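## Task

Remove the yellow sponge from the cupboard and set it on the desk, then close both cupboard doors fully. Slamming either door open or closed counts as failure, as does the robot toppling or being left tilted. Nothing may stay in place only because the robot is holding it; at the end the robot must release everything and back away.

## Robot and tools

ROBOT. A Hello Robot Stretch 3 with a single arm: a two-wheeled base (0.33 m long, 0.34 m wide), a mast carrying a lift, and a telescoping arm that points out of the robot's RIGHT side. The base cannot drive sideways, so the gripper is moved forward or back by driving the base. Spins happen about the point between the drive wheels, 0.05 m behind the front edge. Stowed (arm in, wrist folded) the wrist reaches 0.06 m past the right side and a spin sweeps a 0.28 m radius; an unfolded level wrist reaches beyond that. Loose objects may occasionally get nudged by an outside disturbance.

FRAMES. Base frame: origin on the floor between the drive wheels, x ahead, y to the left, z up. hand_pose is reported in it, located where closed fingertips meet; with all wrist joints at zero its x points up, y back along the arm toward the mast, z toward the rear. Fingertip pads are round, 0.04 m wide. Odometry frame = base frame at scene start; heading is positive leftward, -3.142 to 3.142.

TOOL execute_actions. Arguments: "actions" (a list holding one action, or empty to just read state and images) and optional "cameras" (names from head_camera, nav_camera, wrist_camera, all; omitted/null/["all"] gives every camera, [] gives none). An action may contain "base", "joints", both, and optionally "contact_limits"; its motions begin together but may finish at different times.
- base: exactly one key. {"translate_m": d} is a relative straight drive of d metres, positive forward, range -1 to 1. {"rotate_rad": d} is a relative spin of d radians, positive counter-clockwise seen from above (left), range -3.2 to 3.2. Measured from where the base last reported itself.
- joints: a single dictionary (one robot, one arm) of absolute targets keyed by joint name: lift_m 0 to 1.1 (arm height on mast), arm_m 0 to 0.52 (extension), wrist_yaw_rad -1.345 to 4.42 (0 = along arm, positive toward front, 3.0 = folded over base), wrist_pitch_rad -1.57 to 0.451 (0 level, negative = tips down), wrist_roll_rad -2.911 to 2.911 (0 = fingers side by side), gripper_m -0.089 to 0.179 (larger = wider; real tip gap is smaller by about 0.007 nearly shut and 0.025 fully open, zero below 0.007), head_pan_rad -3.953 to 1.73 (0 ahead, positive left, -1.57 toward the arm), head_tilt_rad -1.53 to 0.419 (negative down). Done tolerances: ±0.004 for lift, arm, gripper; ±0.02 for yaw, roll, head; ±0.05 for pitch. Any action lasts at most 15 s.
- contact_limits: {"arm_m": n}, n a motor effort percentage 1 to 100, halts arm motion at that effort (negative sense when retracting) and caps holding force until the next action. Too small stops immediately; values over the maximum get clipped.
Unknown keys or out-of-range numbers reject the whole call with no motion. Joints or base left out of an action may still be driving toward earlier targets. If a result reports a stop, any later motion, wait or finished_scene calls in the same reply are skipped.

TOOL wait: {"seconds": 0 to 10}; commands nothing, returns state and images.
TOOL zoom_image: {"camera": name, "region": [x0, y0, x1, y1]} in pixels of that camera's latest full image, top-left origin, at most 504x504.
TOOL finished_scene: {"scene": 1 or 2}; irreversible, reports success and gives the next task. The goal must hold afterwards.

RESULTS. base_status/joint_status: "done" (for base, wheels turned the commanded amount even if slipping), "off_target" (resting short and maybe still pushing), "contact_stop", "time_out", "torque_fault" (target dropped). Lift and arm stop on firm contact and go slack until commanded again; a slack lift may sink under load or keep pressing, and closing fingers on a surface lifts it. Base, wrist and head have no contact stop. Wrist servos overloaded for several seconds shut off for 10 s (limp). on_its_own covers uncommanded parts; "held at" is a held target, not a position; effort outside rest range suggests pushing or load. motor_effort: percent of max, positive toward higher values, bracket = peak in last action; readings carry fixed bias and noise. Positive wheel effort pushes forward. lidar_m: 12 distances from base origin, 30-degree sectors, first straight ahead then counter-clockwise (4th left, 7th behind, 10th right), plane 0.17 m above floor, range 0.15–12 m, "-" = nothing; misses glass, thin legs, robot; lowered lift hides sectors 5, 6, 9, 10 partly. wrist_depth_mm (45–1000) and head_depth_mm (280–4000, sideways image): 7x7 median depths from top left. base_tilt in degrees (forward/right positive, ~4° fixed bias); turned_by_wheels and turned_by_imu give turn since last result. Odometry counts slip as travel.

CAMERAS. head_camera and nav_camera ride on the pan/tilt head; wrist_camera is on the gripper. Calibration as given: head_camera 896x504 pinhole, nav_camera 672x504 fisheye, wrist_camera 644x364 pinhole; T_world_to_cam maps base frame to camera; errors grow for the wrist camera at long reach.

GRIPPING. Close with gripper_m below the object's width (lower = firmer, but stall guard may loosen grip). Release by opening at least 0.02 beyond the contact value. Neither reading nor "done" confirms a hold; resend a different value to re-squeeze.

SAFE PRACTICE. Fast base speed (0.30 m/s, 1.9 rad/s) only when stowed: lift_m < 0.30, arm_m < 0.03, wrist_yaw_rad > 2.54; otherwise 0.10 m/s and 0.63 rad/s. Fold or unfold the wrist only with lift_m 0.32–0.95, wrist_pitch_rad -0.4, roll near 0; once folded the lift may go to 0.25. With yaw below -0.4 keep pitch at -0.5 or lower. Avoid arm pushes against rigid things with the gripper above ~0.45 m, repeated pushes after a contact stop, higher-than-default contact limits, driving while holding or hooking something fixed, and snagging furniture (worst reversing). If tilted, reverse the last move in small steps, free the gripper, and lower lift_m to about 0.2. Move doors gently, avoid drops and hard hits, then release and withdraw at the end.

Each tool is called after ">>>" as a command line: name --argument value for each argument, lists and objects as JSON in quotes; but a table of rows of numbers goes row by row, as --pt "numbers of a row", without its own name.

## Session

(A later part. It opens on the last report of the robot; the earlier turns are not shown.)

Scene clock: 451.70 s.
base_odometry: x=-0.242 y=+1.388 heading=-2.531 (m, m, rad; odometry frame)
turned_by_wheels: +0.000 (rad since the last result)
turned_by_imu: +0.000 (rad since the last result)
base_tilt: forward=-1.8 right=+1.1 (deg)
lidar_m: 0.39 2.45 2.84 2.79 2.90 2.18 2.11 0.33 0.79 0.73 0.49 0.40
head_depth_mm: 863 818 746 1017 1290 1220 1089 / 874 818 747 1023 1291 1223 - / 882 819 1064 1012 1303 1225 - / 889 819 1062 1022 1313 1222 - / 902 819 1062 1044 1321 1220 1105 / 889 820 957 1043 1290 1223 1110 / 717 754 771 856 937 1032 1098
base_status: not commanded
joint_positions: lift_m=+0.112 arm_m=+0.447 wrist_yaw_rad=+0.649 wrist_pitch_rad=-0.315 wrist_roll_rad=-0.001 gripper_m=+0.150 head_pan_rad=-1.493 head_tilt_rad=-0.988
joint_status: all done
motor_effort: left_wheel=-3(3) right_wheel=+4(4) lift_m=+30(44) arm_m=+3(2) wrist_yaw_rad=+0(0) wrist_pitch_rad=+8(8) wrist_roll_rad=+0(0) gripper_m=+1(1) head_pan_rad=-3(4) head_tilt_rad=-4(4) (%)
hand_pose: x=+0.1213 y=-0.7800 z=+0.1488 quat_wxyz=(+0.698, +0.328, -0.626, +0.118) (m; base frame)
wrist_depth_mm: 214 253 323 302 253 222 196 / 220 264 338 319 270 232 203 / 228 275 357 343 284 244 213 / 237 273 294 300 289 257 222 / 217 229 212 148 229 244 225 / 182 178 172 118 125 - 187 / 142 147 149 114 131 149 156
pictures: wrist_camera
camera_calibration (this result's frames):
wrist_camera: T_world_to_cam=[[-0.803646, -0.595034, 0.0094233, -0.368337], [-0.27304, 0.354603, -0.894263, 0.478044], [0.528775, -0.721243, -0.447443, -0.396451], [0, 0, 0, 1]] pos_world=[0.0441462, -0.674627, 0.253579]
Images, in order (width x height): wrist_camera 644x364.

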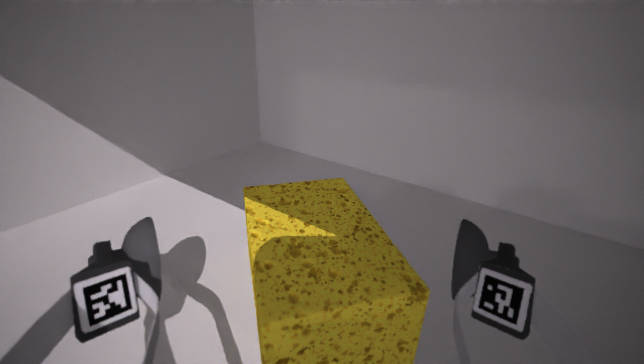

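>>> execute_actions --actions '[{"joints": {"gripper_m": 0.0}}]' --cameras '["wrist_camera"]'

Scene clock: 458.07 s.
base_odometry: x=-0.242 y=+1.388 heading=-2.531 (m, m, rad; odometry frame)
turned_by_wheels: +0.000 (rad since the last result)
turned_by_imu: -0.001 (rad since the last result)
base_tilt: forward=-1.8 right=+1.3 (deg)
lidar_m: 0.39 2.46 2.85 2.78 2.89 2.18 2.11 0.33 0.79 0.74 0.49 0.40
head_depth_mm: 861 813 745 1024 1291 1223 1090 / 873 815 745 1021 1294 1223 - / 881 814 1059 1017 1302 1225 - / 889 819 1062 1023 1313 1218 - / 901 819 1063 1039 1318 1225 1106 / 886 819 957 1043 1292 1229 1108 / 717 754 770 857 937 1032 1099
base_status: not commanded
joint_positions: lift_m=+0.112 arm_m=+0.447 wrist_yaw_rad=+0.649 wrist_pitch_rad=-0.315 wrist_roll_rad=-0.001 gripper_m=+0.001 head_pan_rad=-1.493 head_tilt_rad=-0.988
joint_status: all done
motor_effort: left_wheel=-3(3) right_wheel=+4(4) lift_m=+31(30) arm_m=+2(3) wrist_yaw_rad=+1(0) wrist_pitch_rad=+8(8) wrist_roll_rad=+0(1) gripper_m=-25(99) head_pan_rad=-4(3) head_tilt_rad=-3(4) (%)
hand_pose: x=+0.1213 y=-0.7800 z=+0.1488 quat_wxyz=(+0.698, +0.328, -0.626, +0.118) (m; base frame)
wrist_depth_mm: 213 252 320 301 256 222 195 / 221 265 338 319 269 231 204 / 229 275 357 339 285 242 212 / 237 273 295 268 287 256 222 / 218 220 153 148 242 231 224 / 176 181 117 123 130 185 187 / 147 148 140 130 147 154 155
pictures: wrist_camera
camera_calibration (this result's frames):
wrist_camera: T_world_to_cam=[[-0.803645, -0.595034, 0.00942444, -0.368338], [-0.273041, 0.354602, -0.894263, 0.478044], [0.528775, -0.721243, -0.447443, -0.396451], [0, 0, 0, 1]] pos_world=[0.0441462, -0.674627, 0.253579]
Images, in order (width x height): wrist_camera 644x364.

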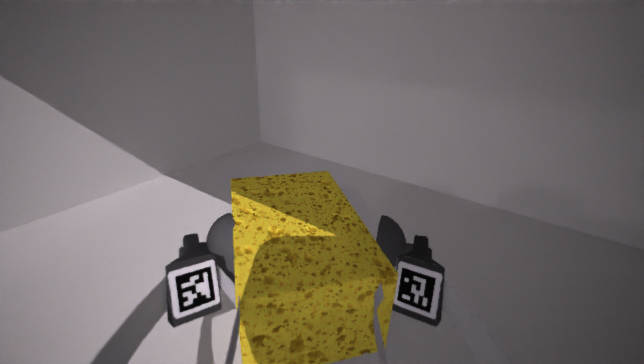

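>>> execute_actions --actions '[{"base": {"translate_m": 0.05}, "joints": {"lift_m": 0.17, "arm_m": 0.14}}]' --cameras '["wrist_camera"]'

>>> execute_actions --actions '[{"joints": {"lift_m": 0.34, "arm_m": 0.0}}]' --cameras '[]'

>>> execute_actions --actions '[{"base": {"rotate_rad": -1.57}, "joints": {"wrist_yaw_rad": 3.0, "wrist_pitch_rad": -0.4, "head_pan_rad": 0.0, "head_tilt_rad": -0.9}}]' --cameras '["nav_camera"]'

Scene clock: 494.80 s.
base_odometry: x=-0.283 y=+1.360 heading=-2.531 (m, m, rad; odometry frame)
turned_by_wheels: +0.000 (rad since the last result)
turned_by_imu: -0.001 (rad since the last result)
base_tilt: forward=-1.8 right=+1.1 (deg)
lidar_m: 0.34 2.41 2.86 2.78 2.90 2.24 2.16 0.37 0.86 0.95 0.43 0.35
head_depth_mm: 860 815 747 1026 1296 1217 1104 / 875 817 745 1022 1300 1221 - / 885 816 1058 1040 1311 1205 - / 890 817 1062 1039 1289 1220 - / 901 821 1066 1047 1306 1222 1110 / 808 800 806 979 1109 1203 1108 / 604 635 685 744 816 900 1079
base_status: done
joint_positions: lift_m=+0.170 arm_m=+0.140 wrist_yaw_rad=+0.650 wrist_pitch_rad=-0.316 wrist_roll_rad=-0.001 gripper_m=+0.013 head_pan_rad=-1.493 head_tilt_rad=-0.988
joint_status: all done
on_its_own: gripper_m is held at +0.012, not at your +0.000, by its stall guard, which is not easing now
motor_effort: left_wheel=-3(6) right_wheel=+4(11) lift_m=+50(53) arm_m=-2(1) wrist_yaw_rad=+0(1) wrist_pitch_rad=+10(9) wrist_roll_rad=+0(1) gripper_m=-19(21) head_pan_rad=-3(2) head_tilt_rad=-5(4) (%)
hand_pose: x=+0.1213 y=-0.4733 z=+0.2059 quat_wxyz=(+0.698, +0.328, -0.626, +0.117) (m; base frame)
wrist_depth_mm: 187 216 267 365 520 474 420 / 194 225 280 389 562 501 440 / 203 237 299 425 583 518 453 / 212 248 303 379 446 453 449 / 221 261 154 148 350 339 343 / 232 269 117 123 130 270 270 / 330 352 334 130 220 223 225
pictures: wrist_camera
camera_calibration (this result's frames):
wrist_camera: T_world_to_cam=[[-0.803185, -0.595655, 0.00943658, -0.186668], [-0.273938, 0.355221, -0.893743, 0.420663], [0.529011, -0.720426, -0.44848, -0.149154], [0, 0, 0, 1]] pos_world=[0.0442111, -0.368072, 0.310834]
Images, in order (width x height): wrist_camera 644x364.

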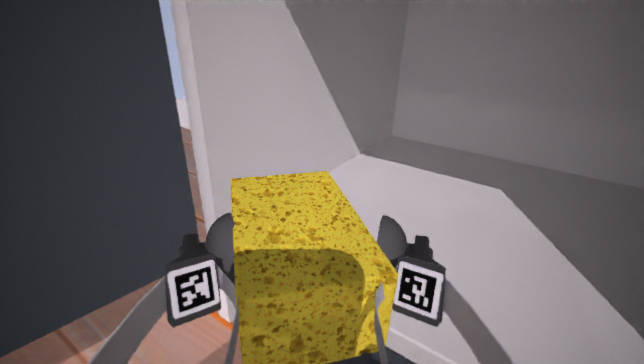

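Scene clock: 497.17 s.
base_odometry: x=-0.283 y=+1.360 heading=-2.531 (m, m, rad; odometry frame)
turned_by_wheels: +0.000 (rad since the last result)
turned_by_imu: +0.000 (rad since the last result)
base_tilt: forward=-1.8 right=+1.1 (deg)
lidar_m: 0.34 2.41 2.85 2.78 2.89 2.23 2.16 0.37 0.86 0.95 0.43 0.35
head_depth_mm: 864 815 745 1021 1289 1219 1109 / 872 816 746 1023 1293 1241 - / 884 818 1063 1039 1294 1260 - / 891 818 1062 1042 1302 1207 - / 904 821 1065 1042 1275 1224 1116 / 808 801 802 983 1112 1202 1111 / 604 634 686 744 816 901 1080
base_status: not commanded
joint_positions: lift_m=+0.340 arm_m=+0.000 wrist_yaw_rad=+0.650 wrist_pitch_rad=-0.316 wrist_roll_rad=-0.001 gripper_m=+0.013 head_pan_rad=-1.493 head_tilt_rad=-0.988
joint_status: all done
on_its_own: gripper_m is held at +0.012, not at your +0.000, by its stall guard, which is not easing now
motor_effort: left_wheel=-4(4) right_wheel=+4(4) lift_m=+50(55) arm_m=-2(2) wrist_yaw_rad=+0(1) wrist_pitch_rad=+9(9) wrist_roll_rad=+0(0) gripper_m=-20(19) head_pan_rad=-3(4) head_tilt_rad=-4(3) (%)
hand_pose: x=+0.1213 y=-0.3333 z=+0.3759 quat_wxyz=(+0.698, +0.328, -0.626, +0.117) (m; base frame)
wrist_depth_mm: 202 234 284 364 587 589 523 / 211 244 301 373 335 289 285 / 221 257 318 426 704 653 562 / 229 269 320 393 768 691 593 / 239 283 153 148 667 649 610 / 250 286 117 123 130 510 519 / 264 330 366 130 421 427 432
pictures: none
No camera images: the call's "cameras" was empty. Leave "cameras" out to get every camera's image.

Scene clock: 500.60 s.
base_odometry: x=-0.283 y=+1.360 heading=+2.182 (m, m, rad; odometry frame)
turned_by_wheels: -1.570 (rad since the last result)
turned_by_imu: -1.538 (rad since the last result)
base_tilt: forward=-1.8 right=+1.1 (deg)
lidar_m: 0.95 0.43 0.34 0.34 2.69 2.84 2.79 2.91 2.23 2.15 0.37 0.87
head_depth_mm: 502 914 768 1045 1271 1239 1100 / 504 919 771 1045 1273 1247 1117 / 504 919 770 1051 1303 1237 1115 / 505 923 769 1050 1301 1245 1120 / 504 927 769 1050 1308 1247 1121 / 506 932 772 1032 1164 1205 1118 / 508 764 744 807 850 909 969
base_status: done
joint_positions: lift_m=+0.340 arm_m=+0.000 wrist_yaw_rad=+2.998 wrist_pitch_rad=-0.414 wrist_roll_rad=-0.001 gripper_m=+0.013 head_pan_rad=-0.007 head_tilt_rad=-0.903
joint_status: all done
on_its_own: gripper_m is held at +0.012, not at your +0.000, by its stall guard, which is not easing now
motor_effort: left_wheel=+4(10) right_wheel=-3(8) lift_m=+49(49) arm_m=-2(2) wrist_yaw_rad=+1(3) wrist_pitch_rad=+8(8) wrist_roll_rad=+0(0) gripper_m=-20(20) head_pan_rad=+1(36) head_tilt_rad=+2(5) (%)
hand_pose: x=+0.0110 y=+0.0774 z=+0.3533 quat_wxyz=(+0.195, +0.700, +0.095, +0.680) (m; base frame)
wrist_depth_mm: - - - 359 361 363 366 / - - - 391 389 393 398 / - - - 426 423 430 432 / 894 - 872 436 468 474 477 / 701 702 148 148 511 527 527 / 582 585 117 123 129 608 572 / 501 509 122 130 503 526 521
pictures: nav_camera (sideways: a quarter turn counterclockwise sets it upright)
camera_calibration (this result's frames):
nav_camera: T_world_to_cam=[[0.789008, -0.00720028, 0.614341, -0.764172], [-0.00064772, -0.999941, -0.0108878, 0.0646454], [0.614383, 0.0081926, -0.788965, 0.979701], [0, 0, 0, 1]] pos_world=[0.00106802, 0.051113, 1.24312]
Images, in order (width x height): nav_camera 672x504.

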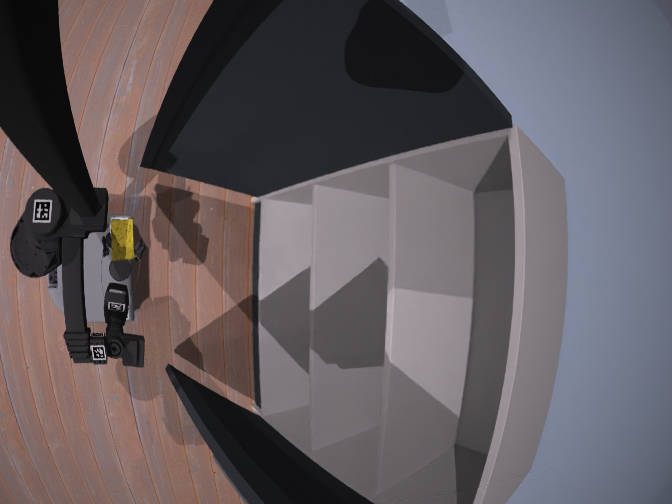

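>>> execute_actions --actions '[{"base": {"translate_m": -0.215}, "joints": {"lift_m": 0.29}}]' --cameras '[]'

>>> execute_actions --actions '[{"base": {"rotate_rad": 1.58}, "joints": {"head_pan_rad": -1.2, "head_tilt_rad": -0.9}}]' --cameras '["nav_camera"]'

Scene clock: 510.57 s.
base_odometry: x=-0.160 y=+1.184 heading=+2.182 (m, m, rad; odometry frame)
turned_by_wheels: +0.000 (rad since the last result)
turned_by_imu: -0.001 (rad since the last result)
base_tilt: forward=-1.8 right=+1.1 (deg)
lidar_m: 0.99 0.47 0.43 2.59 2.70 2.62 2.57 2.68 2.23 2.15 1.65 0.50
head_depth_mm: 1037 935 1236 1403 1374 1229 1119 / 1039 931 1239 1411 1385 1244 1122 / 1042 936 1236 1409 1406 1258 1117 / 1050 937 1241 1407 1404 1244 1119 / 1052 939 1245 1435 1412 1252 1115 / 1020 939 1147 1154 1339 1249 1123 / 764 780 830 882 936 1038 1115
base_status: done
joint_positions: lift_m=+0.290 arm_m=+0.000 wrist_yaw_rad=+2.999 wrist_pitch_rad=-0.415 wrist_roll_rad=-0.001 gripper_m=+0.013 head_pan_rad=-0.007 head_tilt_rad=-0.902
joint_status: all done
on_its_own: gripper_m is held at +0.012, not at your +0.000, by its stall guard, which is not easing now
motor_effort: left_wheel=+4(11) right_wheel=-3(11) lift_m=+31(42) arm_m=-2(2) wrist_yaw_rad=+0(1) wrist_pitch_rad=+9(9) wrist_roll_rad=+0(0) gripper_m=-21(20) head_pan_rad=+3(2) head_tilt_rad=+1(2) (%)
hand_pose: x=+0.0108 y=+0.0773 z=+0.3036 quat_wxyz=(+0.195, +0.700, +0.096, +0.680) (m; base frame)
wrist_depth_mm: - - - - - 403 399 / - - - - - 428 427 / - - - - - 471 474 / 791 - 780 781 829 514 524 / 624 631 147 148 687 659 664 / 524 523 117 123 130 546 557 / 455 - 121 130 447 472 470
pictures: none
No camera images: the call's "cameras" was empty. Leave "cameras" out to get every camera's image.

Scene clock: 512.77 s.
base_odometry: x=-0.160 y=+1.184 heading=-2.521 (m, m, rad; odometry frame)
turned_by_wheels: +1.580 (rad since the last result)
turned_by_imu: +1.543 (rad since the last result)
base_tilt: forward=-1.8 right=+1.1 (deg)
lidar_m: 2.59 2.32 2.63 2.57 2.67 2.23 2.15 1.66 0.50 1.02 0.47 0.43
head_depth_mm: 1010 936 1176 1374 1351 1248 1116 / 1045 936 1207 1399 1366 1242 1156 / 805 912 1181 1407 1408 1247 - / 643 755 910 1153 1391 1247 1121 / 557 628 734 881 1100 1228 1121 / 514 539 615 714 861 1233 1117 / 1296 471 529 609 1390 1250 1118
base_status: done
joint_positions: lift_m=+0.290 arm_m=+0.000 wrist_yaw_rad=+2.999 wrist_pitch_rad=-0.415 wrist_roll_rad=-0.001 gripper_m=+0.013 head_pan_rad=-1.193 head_tilt_rad=-0.902
joint_status: all done
on_its_own: gripper_m is held at +0.012, not at your +0.000, by its stall guard, which is not easing now
motor_effort: left_wheel=-4(12) right_wheel=+5(15) lift_m=+31(30) arm_m=-2(2) wrist_yaw_rad=+1(0) wrist_pitch_rad=+8(8) wrist_roll_rad=+0(0) gripper_m=-20(20) head_pan_rad=-3(37) head_tilt_rad=+1(2) (%)
hand_pose: x=+0.0108 y=+0.0773 z=+0.3036 quat_wxyz=(+0.195, +0.700, +0.096, +0.680) (m; base frame)
wrist_depth_mm: - - - - - - - / - - - - - - - / - - - - - - - / 775 - 798 782 834 869 867 / 626 636 148 148 691 668 674 / 524 521 117 123 130 547 557 / 457 - 121 130 448 468 470
pictures: nav_camera (sideways: a quarter turn counterclockwise sets it upright)
camera_calibration (this result's frames):
nav_camera: T_world_to_cam=[[0.28941, -0.733434, 0.615075, -0.762081], [-0.926996, -0.374914, -0.0108817, 0.0702883], [0.238581, -0.567022, -0.788394, 0.98125], [0, 0, 0, 1]] pos_world=[0.0516026, 0.0238072, 1.24311]
Images, in order (width x height): nav_camera 672x504.

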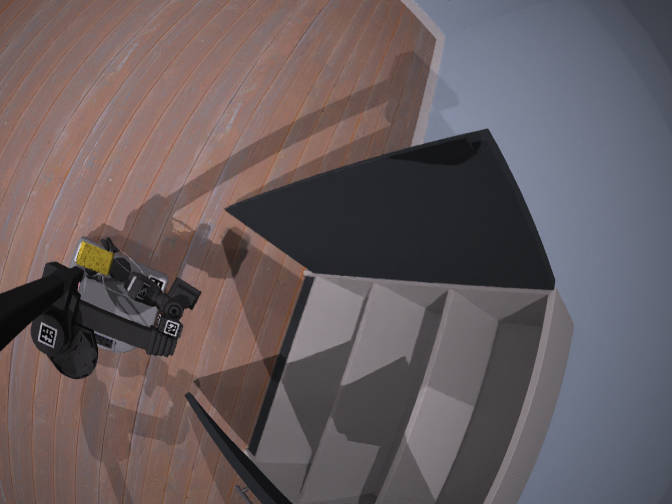

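>>> execute_actions --actions '[{"base": {"translate_m": 0.535}, "joints": {"head_pan_rad": -1.9, "head_tilt_rad": -1.0}}]' --cameras '[]'

>>> execute_actions --actions '[{"joints": {"arm_m": 0.30}, "contact_limits": {"arm_m": 15}}]' --cameras '["head_camera"]'

Scene clock: 525.07 s.
base_odometry: x=-0.595 y=+0.873 heading=-2.521 (m, m, rad; odometry frame)
turned_by_wheels: +0.000 (rad since the last result)
turned_by_imu: +0.001 (rad since the last result)
base_tilt: forward=-1.8 right=+1.0 (deg)
lidar_m: 2.06 1.84 2.63 2.53 2.67 2.77 2.68 0.94 0.33 0.98 1.24 1.72
head_depth_mm: 988 1316 1535 1532 1356 1215 1137 / 983 357 414 1446 1358 1217 - / 441 484 545 622 914 1241 - / 768 925 1160 1446 1342 1256 - / 1101 1340 1649 1518 1361 1245 1107 / 1109 1313 1604 1528 1353 1224 1105 / 1075 1263 1536 1543 1364 1221 1115
base_status: done
joint_positions: lift_m=+0.290 arm_m=+0.000 wrist_yaw_rad=+2.999 wrist_pitch_rad=-0.415 wrist_roll_rad=-0.001 gripper_m=+0.013 head_pan_rad=-1.893 head_tilt_rad=-0.988
joint_status: all done
on_its_own: gripper_m is held at +0.012, not at your +0.000, by its stall guard, which is not easing now
motor_effort: left_wheel=-4(10) right_wheel=+4(13) lift_m=+31(31) arm_m=-2(2) wrist_yaw_rad=+1(0) wrist_pitch_rad=+9(9) wrist_roll_rad=+0(0) gripper_m=-19(20) head_pan_rad=-3(32) head_tilt_rad=-5(12) (%)
hand_pose: x=+0.0108 y=+0.0772 z=+0.3036 quat_wxyz=(+0.195, +0.700, +0.096, +0.680) (m; base frame)
wrist_depth_mm: - - - - - - - / - - - - - - - / - - - - - - - / 777 - 786 785 853 859 874 / 630 624 148 148 692 672 662 / 518 523 117 123 130 549 555 / 459 - 120 131 448 469 473
pictures: none
No camera images: the call's "cameras" was empty. Leave "cameras" out to get every camera's image.

Scene clock: 528.50 s.
base_odometry: x=-0.595 y=+0.873 heading=-2.521 (m, m, rad; odometry frame)
turned_by_wheels: +0.000 (rad since the last result)
turned_by_imu: +0.000 (rad since the last result)
base_tilt: forward=-1.8 right=+1.1 (deg)
lidar_m: 2.06 1.85 2.63 2.54 2.67 2.77 2.68 0.94 0.33 0.98 1.24 1.71
head_depth_mm: 980 1313 1536 1529 1355 1220 1140 / 981 356 415 1459 1358 1223 - / 441 484 544 624 891 1236 - / 768 923 1161 1444 1337 1219 - / 1106 1343 1640 1557 1334 1193 1110 / 1109 1307 1603 1532 1362 1220 1111 / 1077 1266 1538 1544 1360 1230 1110
base_status: not commanded
joint_positions: lift_m=+0.290 arm_m=+0.300 wrist_yaw_rad=+2.999 wrist_pitch_rad=-0.415 wrist_roll_rad=-0.001 gripper_m=+0.013 head_pan_rad=-1.893 head_tilt_rad=-0.988
joint_status: all done
on_its_own: gripper_m is held at +0.012, not at your +0.000, by its stall guard, which is not easing now
motor_effort: left_wheel=-4(4) right_wheel=+4(4) lift_m=+31(31) arm_m=+2(4) wrist_yaw_rad=+1(0) wrist_pitch_rad=+9(9) wrist_roll_rad=+0(1) gripper_m=-21(20) head_pan_rad=-3(3) head_tilt_rad=-5(3) (%)
contact_limits: arm_m 15 (drawing in: default 17, maximum 29; extending or still: default 25, maximum 40)
hand_pose: x=+0.0108 y=-0.2223 z=+0.3036 quat_wxyz=(+0.195, +0.700, +0.096, +0.680) (m; base frame)
wrist_depth_mm: - - - - - - - / - - - - - - - / - - - - - - - / 769 868 189 752 848 862 880 / 626 - 146 148 685 664 674 / - - 117 122 130 542 556 / - - 120 131 447 463 469
pictures: head_camera (sideways: a quarter turn clockwise sets it upright)
camera_calibration (this result's frames):
head_camera: T_world_to_cam=[[0.296017, 0.808924, -0.507952, 0.6835], [0.944527, -0.327104, 0.0295188, -0.039052], [-0.142275, -0.488513, -0.860879, 1.08043], [0, 0, 0, 1]] pos_world=[-0.0117236, -0.0378674, 1.27846]
Images, in order (width x height): head_camera 896x504.

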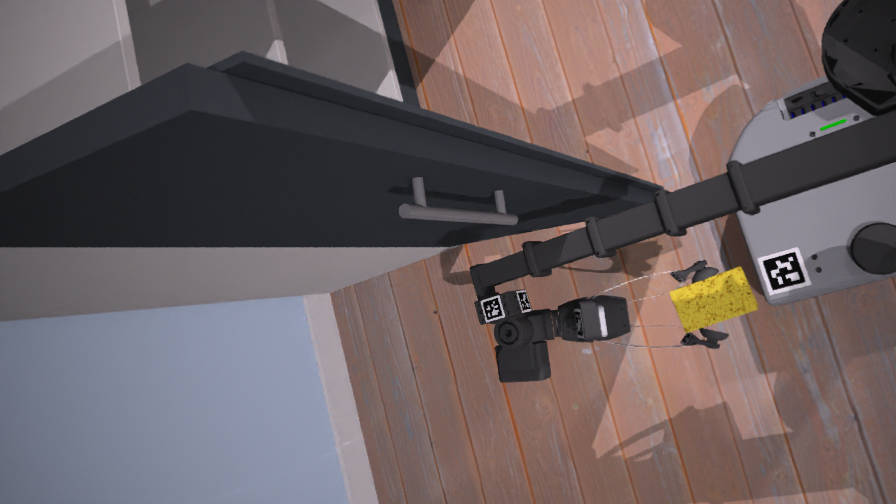

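>>> execute_actions --actions '[{"base": {"translate_m": -0.27}, "joints": {"arm_m": 0.30, "head_pan_rad": -1.7}}]' --cameras '[]'

>>> execute_actions --actions '[{"base": {"translate_m": -0.15}, "joints": {"arm_m": 0.40, "head_pan_rad": -1.6}, "contact_limits": {"arm_m": 15}}]' --cameras '["head_camera"]'

>>> execute_actions --actions '[{"joints": {"arm_m": 0.47}, "contact_limits": {"arm_m": 15}}]' --cameras '[]'

>>> execute_actions --actions '[{"joints": {"arm_m": 0.518}, "contact_limits": {"arm_m": 12}}]' --cameras '["head_camera"]'

Scene clock: 546.03 s.
base_odometry: x=-0.376 y=+1.030 heading=-2.522 (m, m, rad; odometry frame)
turned_by_wheels: +0.000 (rad since the last result)
turned_by_imu: -0.001 (rad since the last result)
base_tilt: forward=-1.8 right=+1.1 (deg)
lidar_m: 2.33 2.08 2.63 2.56 2.67 2.50 2.42 0.70 0.39 0.48 1.23 1.71
head_depth_mm: 980 411 485 1431 1347 1213 1123 / 419 462 543 654 1290 1219 - / 450 529 636 795 1008 1237 - / 515 617 768 987 1314 1187 - / 598 741 1016 1495 1364 1201 1109 / 1104 1319 1619 1527 1356 1224 1106 / 1089 1304 1607 1537 1369 1223 1112
base_status: done
joint_positions: lift_m=+0.290 arm_m=+0.300 wrist_yaw_rad=+2.999 wrist_pitch_rad=-0.416 wrist_roll_rad=-0.001 gripper_m=+0.013 head_pan_rad=-1.707 head_tilt_rad=-0.988
joint_status: all done
on_its_own: gripper_m is held at +0.012, not at your +0.000, by its stall guard, which is not easing now
motor_effort: left_wheel=-3(11) right_wheel=+4(7) lift_m=+30(31) arm_m=+2(2) wrist_yaw_rad=+0(1) wrist_pitch_rad=+8(9) wrist_roll_rad=+0(0) gripper_m=-19(19) head_pan_rad=+2(16) head_tilt_rad=-4(4) (%)
hand_pose: x=+0.0107 y=-0.2223 z=+0.3035 quat_wxyz=(+0.195, +0.700, +0.097, +0.680) (m; base frame)
wrist_depth_mm: - - - - - - - / - - - - - - - / - - - - - - - / 792 887 190 730 838 846 858 / 623 - 146 148 685 661 684 / - - 117 123 130 546 559 / - - 121 130 446 467 466
pictures: none
No camera images: the call's "cameras" was empty. Leave "cameras" out to get every camera's image.

Scene clock: 548.50 s.
base_odometry: x=-0.254 y=+1.117 heading=-2.522 (m, m, rad; odometry frame)
turned_by_wheels: +0.000 (rad since the last result)
turned_by_imu: -0.001 (rad since the last result)
base_tilt: forward=-1.8 right=+1.2 (deg)
lidar_m: 2.48 2.22 2.63 2.57 2.67 2.35 2.27 0.58 0.56 0.58 1.23 1.70
head_depth_mm: 494 576 758 1443 1353 1217 1102 / 516 608 728 954 1340 1218 - / 543 644 789 984 1335 1225 - / 571 687 853 1052 1343 1205 - / 604 731 926 1259 1357 1226 1105 / 638 809 1644 1526 1358 1222 1112 / 1116 1345 1646 1525 1365 1224 1112
base_status: done
joint_positions: lift_m=+0.290 arm_m=+0.400 wrist_yaw_rad=+2.999 wrist_pitch_rad=-0.416 wrist_roll_rad=-0.001 gripper_m=+0.013 head_pan_rad=-1.607 head_tilt_rad=-0.988
joint_status: all done
on_its_own: gripper_m is held at +0.012, not at your +0.000, by its stall guard, which is not easing now
motor_effort: left_wheel=-3(9) right_wheel=+4(5) lift_m=+31(31) arm_m=+2(2) wrist_yaw_rad=+1(0) wrist_pitch_rad=+9(9) wrist_roll_rad=+1(0) gripper_m=-20(21) head_pan_rad=+4(12) head_tilt_rad=-3(3) (%)
contact_limits: arm_m 15 (drawing in: default 17, maximum 29; extending or still: default 25, maximum 40)
hand_pose: x=+0.0107 y=-0.3223 z=+0.3035 quat_wxyz=(+0.195, +0.700, +0.097, +0.680) (m; base frame)
wrist_depth_mm: - - - - - - - / - - - - - - - / - - - - - - - / 795 - 182 753 850 852 869 / 630 - 146 148 694 655 666 / 516 - 117 123 130 547 558 / 447 433 123 130 450 469 471
pictures: head_camera (sideways: a quarter turn clockwise sets it upright)
camera_calibration (this result's frames):
head_camera: T_world_to_cam=[[0.0554734, 0.85969, -0.507796, 0.684763], [0.998459, -0.046993, 0.0295169, -0.0393784], [0.00151249, -0.508651, -0.860972, 1.07968], [0, 0, 0, 1]] pos_world=[-0.000301447, -0.0413556, 1.27845]
Images, in order (width x height): head_camera 896x504.

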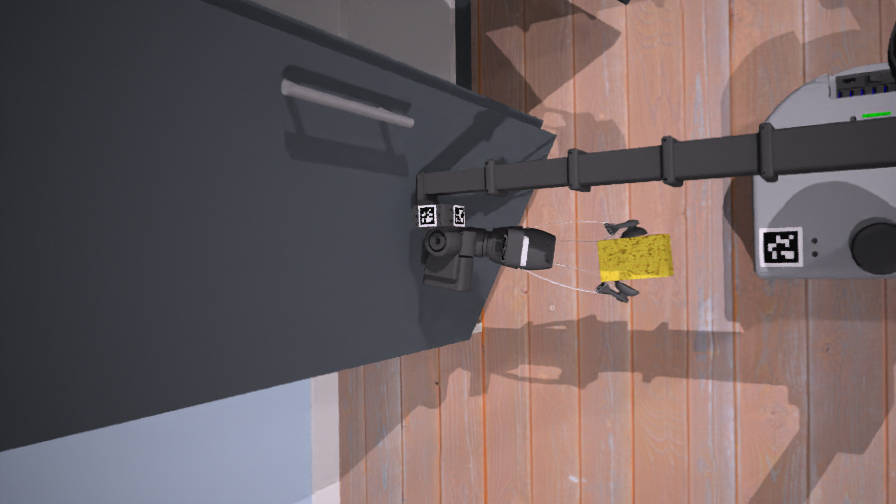

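Scene clock: 550.20 s.
base_odometry: x=-0.254 y=+1.117 heading=-2.522 (m, m, rad; odometry frame)
turned_by_wheels: +0.000 (rad since the last result)
turned_by_imu: +0.000 (rad since the last result)
base_tilt: forward=-1.8 right=+1.1 (deg)
lidar_m: 2.47 2.22 2.64 2.57 2.67 2.34 2.27 0.58 0.65 0.65 1.23 1.70
head_depth_mm: 568 671 1101 1442 1350 1219 1109 / 584 691 833 1133 1353 1218 - / 598 713 881 1178 1365 1220 - / 615 735 913 1274 1336 1224 - / 632 760 950 1313 1355 1223 1106 / 650 824 1655 1531 1358 1219 1113 / 1122 1331 1652 1533 1364 1219 1108
base_status: not commanded
joint_positions: lift_m=+0.290 arm_m=+0.470 wrist_yaw_rad=+2.999 wrist_pitch_rad=-0.416 wrist_roll_rad=-0.001 gripper_m=+0.013 head_pan_rad=-1.607 head_tilt_rad=-0.988
joint_status: all done
on_its_own: gripper_m is held at +0.012, not at your +0.000, by its stall guard, which is not easing now
motor_effort: left_wheel=-3(3) right_wheel=+4(4) lift_m=+31(31) arm_m=+3(4) wrist_yaw_rad=+0(1) wrist_pitch_rad=+9(8) wrist_roll_rad=+0(0) gripper_m=-21(20) head_pan_rad=+1(2) head_tilt_rad=-4(3) (%)
contact_limits: arm_m 15 (drawing in: default 17, maximum 29; extending or still: default 25, maximum 40)
hand_pose: x=+0.0107 y=-0.3923 z=+0.3035 quat_wxyz=(+0.195, +0.700, +0.097, +0.680) (m; base frame)
wrist_depth_mm: - - - - - - - / - - - - - - - / - - - - - - - / 789 - 182 744 826 858 855 / 632 - 147 148 683 657 690 / 518 503 117 123 130 550 553 / 445 453 427 130 449 465 473
pictures: none
No camera images: the call's "cameras" was empty. Leave "cameras" out to get every camera's image.

Scene clock: 551.60 s.
base_odometry: x=-0.254 y=+1.117 heading=-2.522 (m, m, rad; odometry frame)
turned_by_wheels: +0.000 (rad since the last result)
turned_by_imu: +0.000 (rad since the last result)
base_tilt: forward=-1.8 right=+1.1 (deg)
lidar_m: 2.48 2.21 2.63 2.57 2.68 2.34 2.27 0.58 0.74 0.72 1.23 1.71
head_depth_mm: 664 816 1149 1452 1350 1220 1108 / 663 794 987 1413 1356 1218 - / 660 795 988 1312 1356 1216 - / 660 795 956 1366 1321 1213 - / 661 791 987 1361 1361 1220 1111 / 658 837 1631 1525 1356 1223 1111 / 1114 1344 1643 1532 1365 1213 1109
base_status: not commanded
joint_positions: lift_m=+0.290 arm_m=+0.510 wrist_yaw_rad=+3.011 wrist_pitch_rad=-0.416 wrist_roll_rad=-0.001 gripper_m=+0.013 head_pan_rad=-1.607 head_tilt_rad=-0.989
joint_status: arm_m contact_stop (moved +0.040 of +0.048)
on_its_own: gripper_m is held at +0.012, not at your +0.000, by its stall guard, which is not easing now; arm_m is slack since a contact_stop, until your next command for it (your +0.518 is given up)
motor_effort: left_wheel=-2(18) right_wheel=+3(30) lift_m=+32(32) arm_m=+0(12) wrist_yaw_rad=-9(21) wrist_pitch_rad=+9(9) wrist_roll_rad=+0(1) gripper_m=-20(20) head_pan_rad=+3(3) head_tilt_rad=-5(3) (%)
contact_limits: arm_m 12 (drawing in: default 17, maximum 29; extending or still: default 25, maximum 40)
hand_pose: x=+0.0080 y=-0.4321 z=+0.3034 quat_wxyz=(+0.191, +0.699, +0.101, +0.681) (m; base frame)
wrist_depth_mm: - - - - - - - / - - - - - - - / - - - - - - - / 792 - 183 211 836 861 861 / 624 629 146 148 678 666 681 / 520 522 117 123 130 550 546 / 447 452 428 130 446 467 465
pictures: head_camera (sideways: a quarter turn clockwise sets it upright)
camera_calibration (this result's frames):
head_camera: T_world_to_cam=[[0.0554037, 0.860055, -0.507184, 0.683966], [0.998463, -0.0469179, 0.0295091, -0.0393683], [0.00158348, -0.508039, -0.861333, 1.08015], [0, 0, 0, 1]] pos_world=[-0.000296868, -0.0413396, 1.27842]
Images, in order (width x height): head_camera 896x504.

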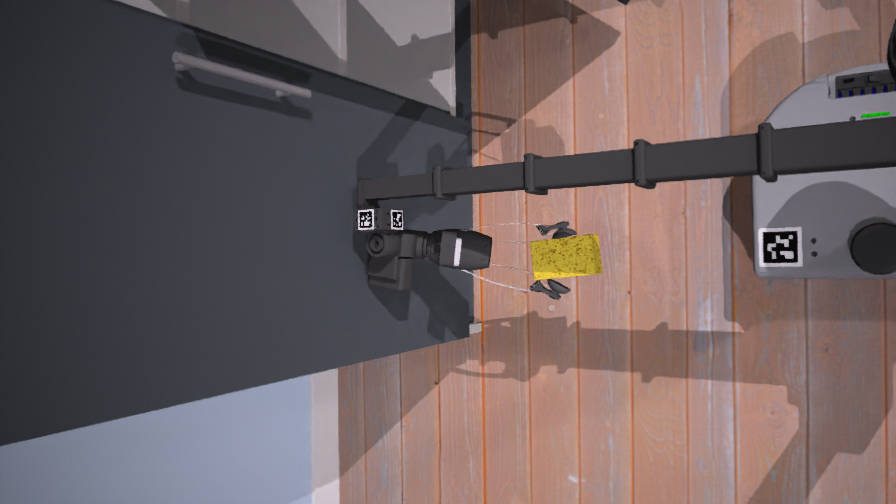

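>>> execute_actions --actions '[{"base": {"translate_m": -0.25}, "joints": {"arm_m": 0.12, "wrist_yaw_rad": 3.0}}]' --cameras '[]'

>>> execute_actions --actions '[{"base": {"translate_m": -0.30}, "joints": {"head_pan_rad": -1.5}}]' --cameras '["head_camera"]'

Scene clock: 573.07 s.
base_odometry: x=-0.050 y=+1.262 heading=-2.522 (m, m, rad; odometry frame)
turned_by_wheels: +0.000 (rad since the last result)
turned_by_imu: -0.001 (rad since the last result)
base_tilt: forward=-1.8 right=+1.1 (deg)
lidar_m: 2.72 2.44 2.66 2.57 2.67 2.09 2.02 1.65 0.42 0.71 0.74 1.70
head_depth_mm: 979 1219 1171 748 1355 1220 1108 / 981 877 1173 1446 1312 1223 - / 978 879 1174 1455 1383 1220 - / 659 789 1015 1360 1380 1223 826 / 658 788 981 1293 1359 1222 1109 / 657 788 978 1291 1356 1230 1106 / 656 785 973 1453 1364 1214 1114
base_status: done
joint_positions: lift_m=+0.290 arm_m=+0.120 wrist_yaw_rad=+3.002 wrist_pitch_rad=-0.416 wrist_roll_rad=-0.001 gripper_m=+0.013 head_pan_rad=-1.607 head_tilt_rad=-0.989
joint_status: all done
on_its_own: gripper_m is held at +0.012, not at your +0.000, by its stall guard, which is not easing now
motor_effort: left_wheel=-3(8) right_wheel=+3(8) lift_m=+31(32) arm_m=-2(3) wrist_yaw_rad=-3(7) wrist_pitch_rad=+10(9) wrist_roll_rad=+0(0) gripper_m=-20(20) head_pan_rad=+2(1) head_tilt_rad=-4(4) (%)
hand_pose: x=+0.0100 y=-0.0427 z=+0.3034 quat_wxyz=(+0.194, +0.700, +0.098, +0.681) (m; base frame)
wrist_depth_mm: - - - - - - - / - - - - - - - / - - - - - - - / 774 802 750 787 837 854 871 / 617 664 146 148 679 672 670 / 537 - 117 123 130 548 552 / - - 121 130 446 465 474
pictures: none
No camera images: the call's "cameras" was empty. Leave "cameras" out to get every camera's image.

Scene clock: 577.33 s.
base_odometry: x=+0.194 y=+1.436 heading=-2.522 (m, m, rad; odometry frame)
turned_by_wheels: +0.000 (rad since the last result)
turned_by_imu: -0.001 (rad since the last result)
base_tilt: forward=-1.8 right=+1.1 (deg)
lidar_m: 3.00 2.72 2.67 2.57 2.42 1.78 1.72 1.65 0.72 0.37 0.76 1.69
head_depth_mm: 563 790 1608 1516 1350 1219 1106 / 479 608 831 1454 1352 1219 - / 426 509 654 925 1334 1218 - / 411 439 543 684 975 1229 823 / 981 391 494 1329 1332 1223 1106 / 982 860 1043 1348 1353 1223 1109 / 677 813 1021 1380 1358 1221 1108
base_status: done
joint_positions: lift_m=+0.290 arm_m=+0.120 wrist_yaw_rad=+3.002 wrist_pitch_rad=-0.416 wrist_roll_rad=-0.001 gripper_m=+0.013 head_pan_rad=-1.507 head_tilt_rad=-0.989
joint_status: all done
on_its_own: gripper_m is held at +0.012, not at your +0.000, by its stall guard, which is not easing now
motor_effort: left_wheel=-2(10) right_wheel=+3(5) lift_m=+32(32) arm_m=-2(2) wrist_yaw_rad=-2(3) wrist_pitch_rad=+9(9) wrist_roll_rad=+1(0) gripper_m=-20(20) head_pan_rad=+2(10) head_tilt_rad=-4(4) (%)
hand_pose: x=+0.0100 y=-0.0427 z=+0.3034 quat_wxyz=(+0.194, +0.700, +0.098, +0.681) (m; base frame)
wrist_depth_mm: - - - - - - - / - - - - - - - / - - - - - - - / 782 785 744 799 837 858 859 / 628 655 145 148 672 662 676 / 537 - 117 123 129 543 557 / - - 121 130 452 467 471
pictures: head_camera (sideways: a quarter turn clockwise sets it upright)
camera_calibration (this result's frames):
head_camera: T_world_to_cam=[[-0.0306746, 0.861292, -0.507184, 0.684491], [0.998162, 0.052926, 0.0295091, -0.0393664], [0.0522592, -0.505347, -0.861333, 1.07984], [0, 0, 0, 1]] pos_world=[0.00385922, -0.0417715, 1.27842]
Images, in order (width x height): head_camera 896x504.

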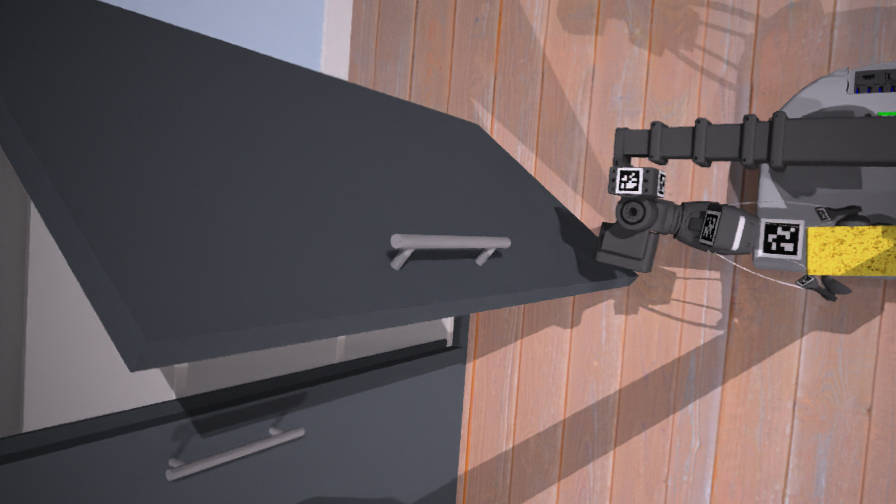

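>>> execute_actions --actions '[{"joints": {"arm_m": 0.28}, "contact_limits": {"arm_m": 15}}]' --cameras '[]'

>>> execute_actions --actions '[{"base": {"translate_m": 0.10}, "joints": {"arm_m": 0.40}, "contact_limits": {"arm_m": 15}}]' --cameras '["head_camera"]'

>>> execute_actions --actions '[{"joints": {"arm_m": 0.465}, "contact_limits": {"arm_m": 15}}]' --cameras '[]'

>>> execute_actions --actions '[{"joints": {"arm_m": 0.518}, "contact_limits": {"arm_m": 12}}]' --cameras '["head_camera"]'

Scene clock: 588.07 s.
base_odometry: x=+0.194 y=+1.436 heading=-2.522 (m, m, rad; odometry frame)
turned_by_wheels: +0.000 (rad since the last result)
turned_by_imu: -0.001 (rad since the last result)
base_tilt: forward=-1.7 right=+1.1 (deg)
lidar_m: 2.99 2.73 2.67 2.57 2.42 1.78 1.72 1.66 0.73 0.44 0.43 1.69
head_depth_mm: 590 796 1599 1530 1352 1225 1104 / 530 661 872 1462 1358 1217 - / 480 584 746 1006 1335 1234 - / 444 526 653 843 1219 1165 - / 423 478 579 758 1318 1228 1110 / 411 455 980 1341 1367 1222 1108 / 676 814 1021 1374 1356 1220 1108
base_status: not commanded
joint_positions: lift_m=+0.290 arm_m=+0.280 wrist_yaw_rad=+3.002 wrist_pitch_rad=-0.416 wrist_roll_rad=-0.001 gripper_m=+0.013 head_pan_rad=-1.507 head_tilt_rad=-0.989
joint_status: all done
on_its_own: gripper_m is held at +0.012, not at your +0.000, by its stall guard, which is not easing now
motor_effort: left_wheel=-3(5) right_wheel=+4(8) lift_m=+31(32) arm_m=+2(5) wrist_yaw_rad=-2(2) wrist_pitch_rad=+9(10) wrist_roll_rad=+0(0) gripper_m=-20(20) head_pan_rad=+3(3) head_tilt_rad=-4(2) (%)
contact_limits: arm_m 15 (drawing in: default 17, maximum 29; extending or still: default 25, maximum 40)
hand_pose: x=+0.0100 y=-0.2022 z=+0.3033 quat_wxyz=(+0.194, +0.700, +0.098, +0.681) (m; base frame)
wrist_depth_mm: - - - - - - - / - - - - - - - / - - - - - - - / 789 832 194 474 853 853 873 / 626 - 146 148 692 667 673 / - - 117 123 129 540 548 / - - 121 130 449 461 472
pictures: none
No camera images: the call's "cameras" was empty. Leave "cameras" out to get every camera's image.

Scene clock: 590.23 s.
base_odometry: x=+0.113 y=+1.378 heading=-2.522 (m, m, rad; odometry frame)
turned_by_wheels: +0.000 (rad since the last result)
turned_by_imu: +0.000 (rad since the last result)
base_tilt: forward=-1.8 right=+1.2 (deg)
lidar_m: 2.93 2.62 2.66 2.58 2.55 1.88 1.82 1.66 0.70 0.60 0.74 1.69
head_depth_mm: 594 722 917 1496 1361 1223 1107 / 580 704 886 1190 1353 1225 - / 568 682 854 1047 1351 1233 - / 554 662 816 1053 1339 1200 - / 542 663 897 1268 1362 1223 1112 / 671 804 1013 1358 1355 1221 1104 / 677 816 1024 1385 1367 1226 1106
base_status: done
joint_positions: lift_m=+0.290 arm_m=+0.400 wrist_yaw_rad=+3.002 wrist_pitch_rad=-0.416 wrist_roll_rad=-0.001 gripper_m=+0.013 head_pan_rad=-1.507 head_tilt_rad=-0.989
joint_status: all done
on_its_own: gripper_m is held at +0.012, not at your +0.000, by its stall guard, which is not easing now
motor_effort: left_wheel=-3(5) right_wheel=+3(11) lift_m=+32(32) arm_m=+3(4) wrist_yaw_rad=-2(2) wrist_pitch_rad=+9(9) wrist_roll_rad=+0(0) gripper_m=-20(19) head_pan_rad=+2(3) head_tilt_rad=-4(5) (%)
contact_limits: arm_m 15 (drawing in: default 17, maximum 29; extending or still: default 25, maximum 40)
hand_pose: x=+0.0101 y=-0.3223 z=+0.3033 quat_wxyz=(+0.194, +0.700, +0.098, +0.681) (m; base frame)
wrist_depth_mm: - - - - - - - / - - - - - - - / - - - - - - - / 789 - 183 211 843 867 858 / 623 - 146 148 677 657 676 / 520 - 117 123 130 554 558 / 443 435 124 130 449 460 468
pictures: head_camera (sideways: a quarter turn clockwise sets it upright)
camera_calibration (this result's frames):
head_camera: T_world_to_cam=[[-0.0307531, 0.861316, -0.507138, 0.684432], [0.998158, 0.0530135, 0.0295085, -0.0393657], [0.0523013, -0.505297, -0.861359, 1.07987], [0, 0, 0, 1]] pos_world=[0.00386286, -0.0417705, 1.27842]
Images, in order (width x height): head_camera 896x504.

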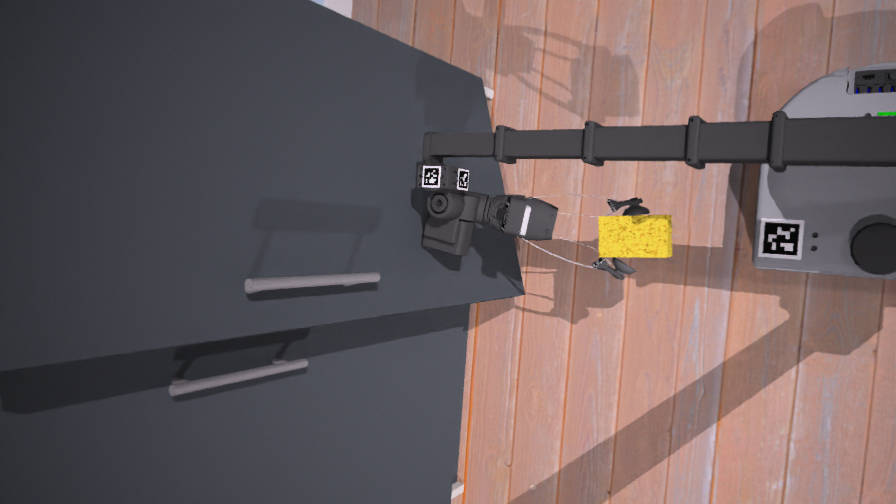

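Scene clock: 591.87 s.
base_odometry: x=+0.113 y=+1.378 heading=-2.522 (m, m, rad; odometry frame)
turned_by_wheels: +0.000 (rad since the last result)
turned_by_imu: +0.000 (rad since the last result)
base_tilt: forward=-1.7 right=+1.1 (deg)
lidar_m: 2.92 2.63 2.65 2.57 2.55 1.89 1.82 1.65 0.72 0.67 0.74 1.69
head_depth_mm: 624 749 933 1492 1344 1212 1107 / 621 746 933 1236 1355 1222 - / 620 745 923 1312 1356 1225 - / 620 741 922 1220 1334 1224 - / 617 739 961 1316 1353 1227 1108 / 671 804 1009 1349 1351 1222 1109 / 675 816 1023 1377 1359 1218 1108
base_status: not commanded
joint_positions: lift_m=+0.290 arm_m=+0.465 wrist_yaw_rad=+3.002 wrist_pitch_rad=-0.416 wrist_roll_rad=-0.001 gripper_m=+0.013 head_pan_rad=-1.507 head_tilt_rad=-0.989
joint_status: all done
on_its_own: gripper_m is held at +0.012, not at your +0.000, by its stall guard, which is not easing now
motor_effort: left_wheel=-3(3) right_wheel=+3(3) lift_m=+32(32) arm_m=+2(1) wrist_yaw_rad=-2(3) wrist_pitch_rad=+9(9) wrist_roll_rad=+0(0) gripper_m=-21(19) head_pan_rad=+2(2) head_tilt_rad=-4(4) (%)
contact_limits: arm_m 15 (drawing in: default 17, maximum 29; extending or still: default 25, maximum 40)
hand_pose: x=+0.0101 y=-0.3873 z=+0.3033 quat_wxyz=(+0.194, +0.700, +0.098, +0.681) (m; base frame)
wrist_depth_mm: - - - - - - - / - - - - - - - / - - - - - - - / 770 - 182 211 840 855 856 / 630 - 146 148 688 658 682 / 520 510 117 123 130 543 555 / 442 451 424 131 445 462 471
pictures: none
No camera images: the call's "cameras" was empty. Leave "cameras" out to get every camera's image.

Scene clock: 593.30 s.
base_odometry: x=+0.113 y=+1.378 heading=-2.522 (m, m, rad; odometry frame)
turned_by_wheels: +0.000 (rad since the last result)
turned_by_imu: +0.000 (rad since the last result)
base_tilt: forward=-1.8 right=+1.1 (deg)
lidar_m: 2.92 2.63 2.66 2.57 2.55 1.88 1.82 1.65 0.74 0.71 0.74 1.69
head_depth_mm: 639 763 943 1492 1347 1213 1108 / 644 770 954 1249 1349 1223 - / 651 779 949 1330 1349 1221 - / 659 789 981 1301 1318 1219 - / 663 796 996 1322 1358 1220 1110 / 671 805 1011 1357 1352 1223 1110 / 678 816 1035 1381 1354 1223 1118
base_status: not commanded
joint_positions: lift_m=+0.290 arm_m=+0.504 wrist_yaw_rad=+3.011 wrist_pitch_rad=-0.417 wrist_roll_rad=-0.001 gripper_m=+0.013 head_pan_rad=-1.507 head_tilt_rad=-0.989
joint_status: arm_m contact_stop (moved +0.040 of +0.053)
on_its_own: gripper_m is held at +0.012, not at your +0.000, by its stall guard, which is not easing now; arm_m is slack since a contact_stop, until your next command for it (your +0.518 is given up)
motor_effort: left_wheel=-1(17) right_wheel=+2(31) lift_m=+33(34) arm_m=+0(12) wrist_yaw_rad=-9(24) wrist_pitch_rad=+10(10) wrist_roll_rad=+0(0) gripper_m=-20(20) head_pan_rad=+2(2) head_tilt_rad=-4(4) (%)
contact_limits: arm_m 12 (drawing in: default 17, maximum 29; extending or still: default 25, maximum 40)
hand_pose: x=+0.0080 y=-0.4266 z=+0.3032 quat_wxyz=(+0.191, +0.699, +0.101, +0.681) (m; base frame)
wrist_depth_mm: - - - - - - - / - - - - - - - / - - - - - - - / 792 - 182 198 840 875 860 / 626 620 146 148 691 655 672 / 521 527 117 123 129 544 552 / 441 450 424 131 443 465 466
pictures: head_camera (sideways: a quarter turn clockwise sets it upright)
camera_calibration (this result's frames):
head_camera: T_world_to_cam=[[-0.0308429, 0.861639, -0.506584, 0.683711], [0.998155, 0.0530744, 0.0295015, -0.0393565], [0.0523063, -0.50474, -0.861685, 1.08029], [0, 0, 0, 1]] pos_world=[0.00386524, -0.0417556, 1.27839]
Images, in order (width x height): head_camera 896x504.

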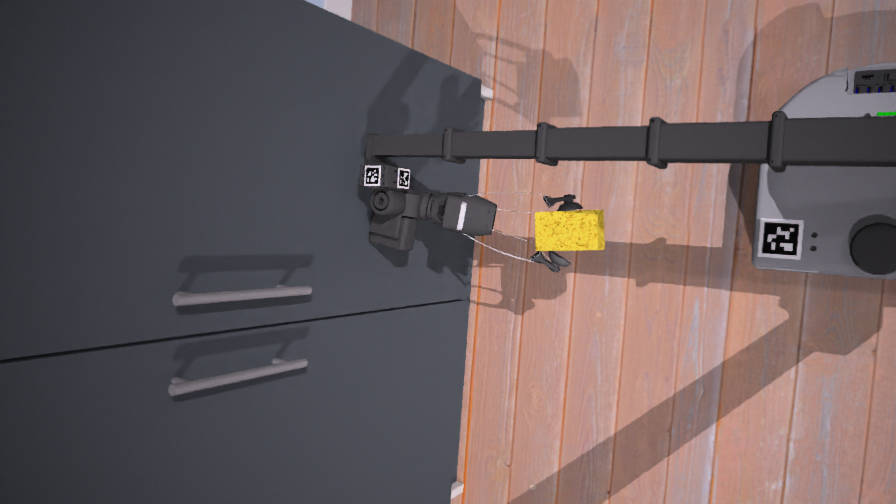

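>>> execute_actions --actions '[]'

Scene clock: 612.70 s.
base_odometry: x=+0.113 y=+1.378 heading=-2.522 (m, m, rad; odometry frame)
turned_by_wheels: +0.000 (rad since the last result)
turned_by_imu: +0.000 (rad since the last result)
base_tilt: forward=-1.8 right=+1.1 (deg)
lidar_m: 2.93 2.63 2.65 2.57 2.56 1.88 1.82 1.65 0.73 0.71 0.74 1.69
head_depth_mm: 639 761 943 1487 1352 1213 1106 / 645 773 956 1249 1353 1221 - / 653 781 950 1331 1351 1223 - / 659 792 981 1305 1308 1226 - / 664 795 996 1321 1361 1226 1109 / 670 807 1011 1350 1357 1215 1112 / 677 817 1027 1370 1362 1220 1112
base_status: not commanded
joint_positions: lift_m=+0.290 arm_m=+0.504 wrist_yaw_rad=+3.011 wrist_pitch_rad=-0.417 wrist_roll_rad=-0.001 gripper_m=+0.013 head_pan_rad=-1.507 head_tilt_rad=-0.989
joint_status: arm_m contact_stop (moved +0.040 of +0.053)
on_its_own: gripper_m is held at +0.012, not at your +0.000, by its stall guard, which is not easing now; arm_m is slack since a contact_stop, until your next command for it (your +0.518 is given up)
motor_effort: left_wheel=-1(17) right_wheel=+2(31) lift_m=+33(34) arm_m=+0(12) wrist_yaw_rad=-9(24) wrist_pitch_rad=+10(10) wrist_roll_rad=+0(0) gripper_m=-20(20) head_pan_rad=+2(2) head_tilt_rad=-4(4) (%)
contact_limits: arm_m 12 (drawing in: default 17, maximum 29; extending or still: default 25, maximum 40)
hand_pose: x=+0.0080 y=-0.4266 z=+0.3032 quat_wxyz=(+0.191, +0.699, +0.101, +0.681) (m; base frame)
wrist_depth_mm: - - - - - - - / - - - - - - - / - - - - - - - / 786 - 183 197 833 864 860 / 620 630 146 148 680 667 675 / 515 524 117 123 130 544 554 / 443 447 423 131 446 467 468
pictures: head_camera (sideways: a quarter turn clockwise sets it upright), nav_camera (sideways: a quarter turn counterclockwise sets it upright), wrist_camera
camera_calibration (this result's frames):
head_camera: T_world_to_cam=[[-0.0308427, 0.861639, -0.506584, 0.683711], [0.998155, 0.0530742, 0.0295015, -0.0393565], [0.0523062, -0.50474, -0.861685, 1.08029], [0, 0, 0, 1]] pos_world=[0.00386523, -0.0417556, 1.27839]
nav_camera: T_world_to_cam=[[0.052174, -0.837742, 0.543569, -0.667474], [-0.997515, -0.0695279, -0.01141, 0.0714049], [0.0473518, -0.541622, -0.839287, 1.04858], [0, 0, 0, 1]] pos_world=[0.0564, 0.0137288, 1.24369]
wrist_camera: T_world_to_cam=[[0.989993, -0.14074, 0.0102735, -0.0713192], [-0.066909, -0.532257, -0.843935, 0.0645821], [0.124243, 0.834803, -0.536347, 0.681398], [0, 0, 0, 1]] pos_world=[-0.00973241, -0.544496, 0.420702]
Images, in order (width x height): head_camera 896x504, nav_camera 672x504, wrist_camera 644x364.

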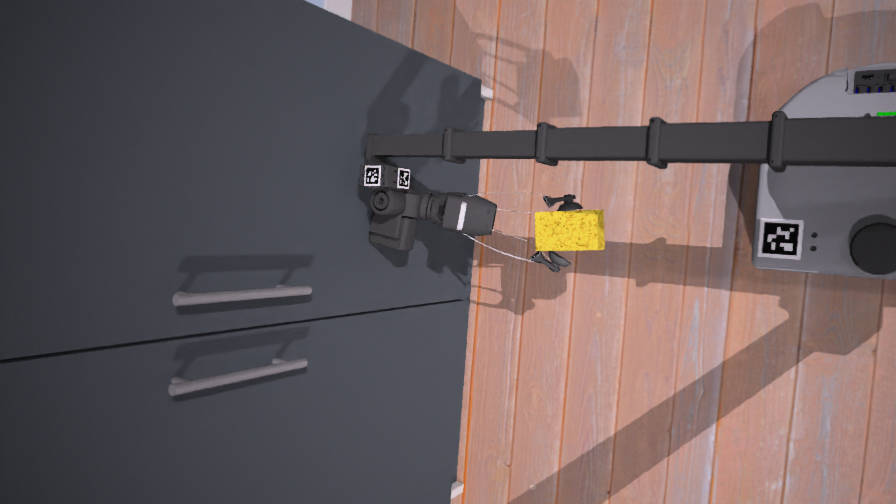

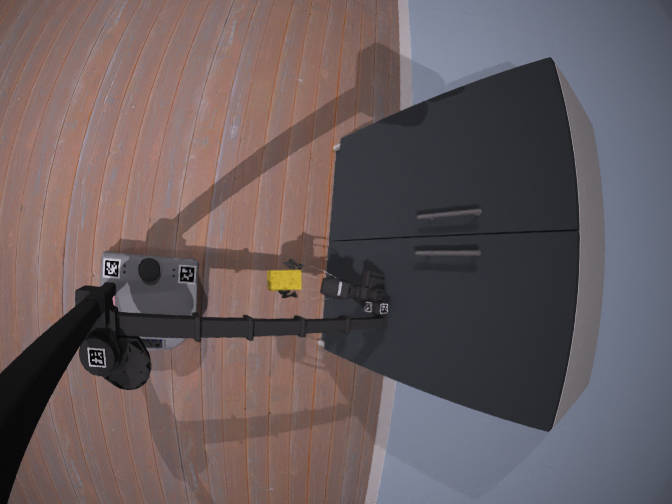

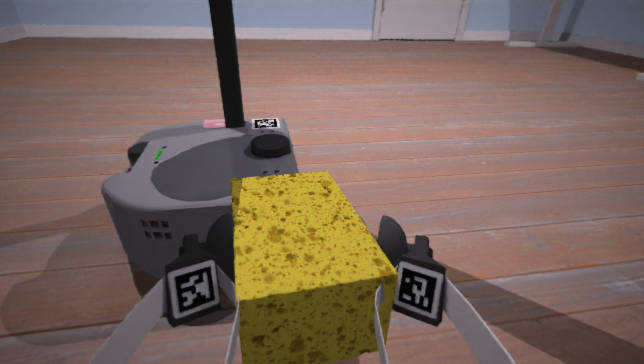

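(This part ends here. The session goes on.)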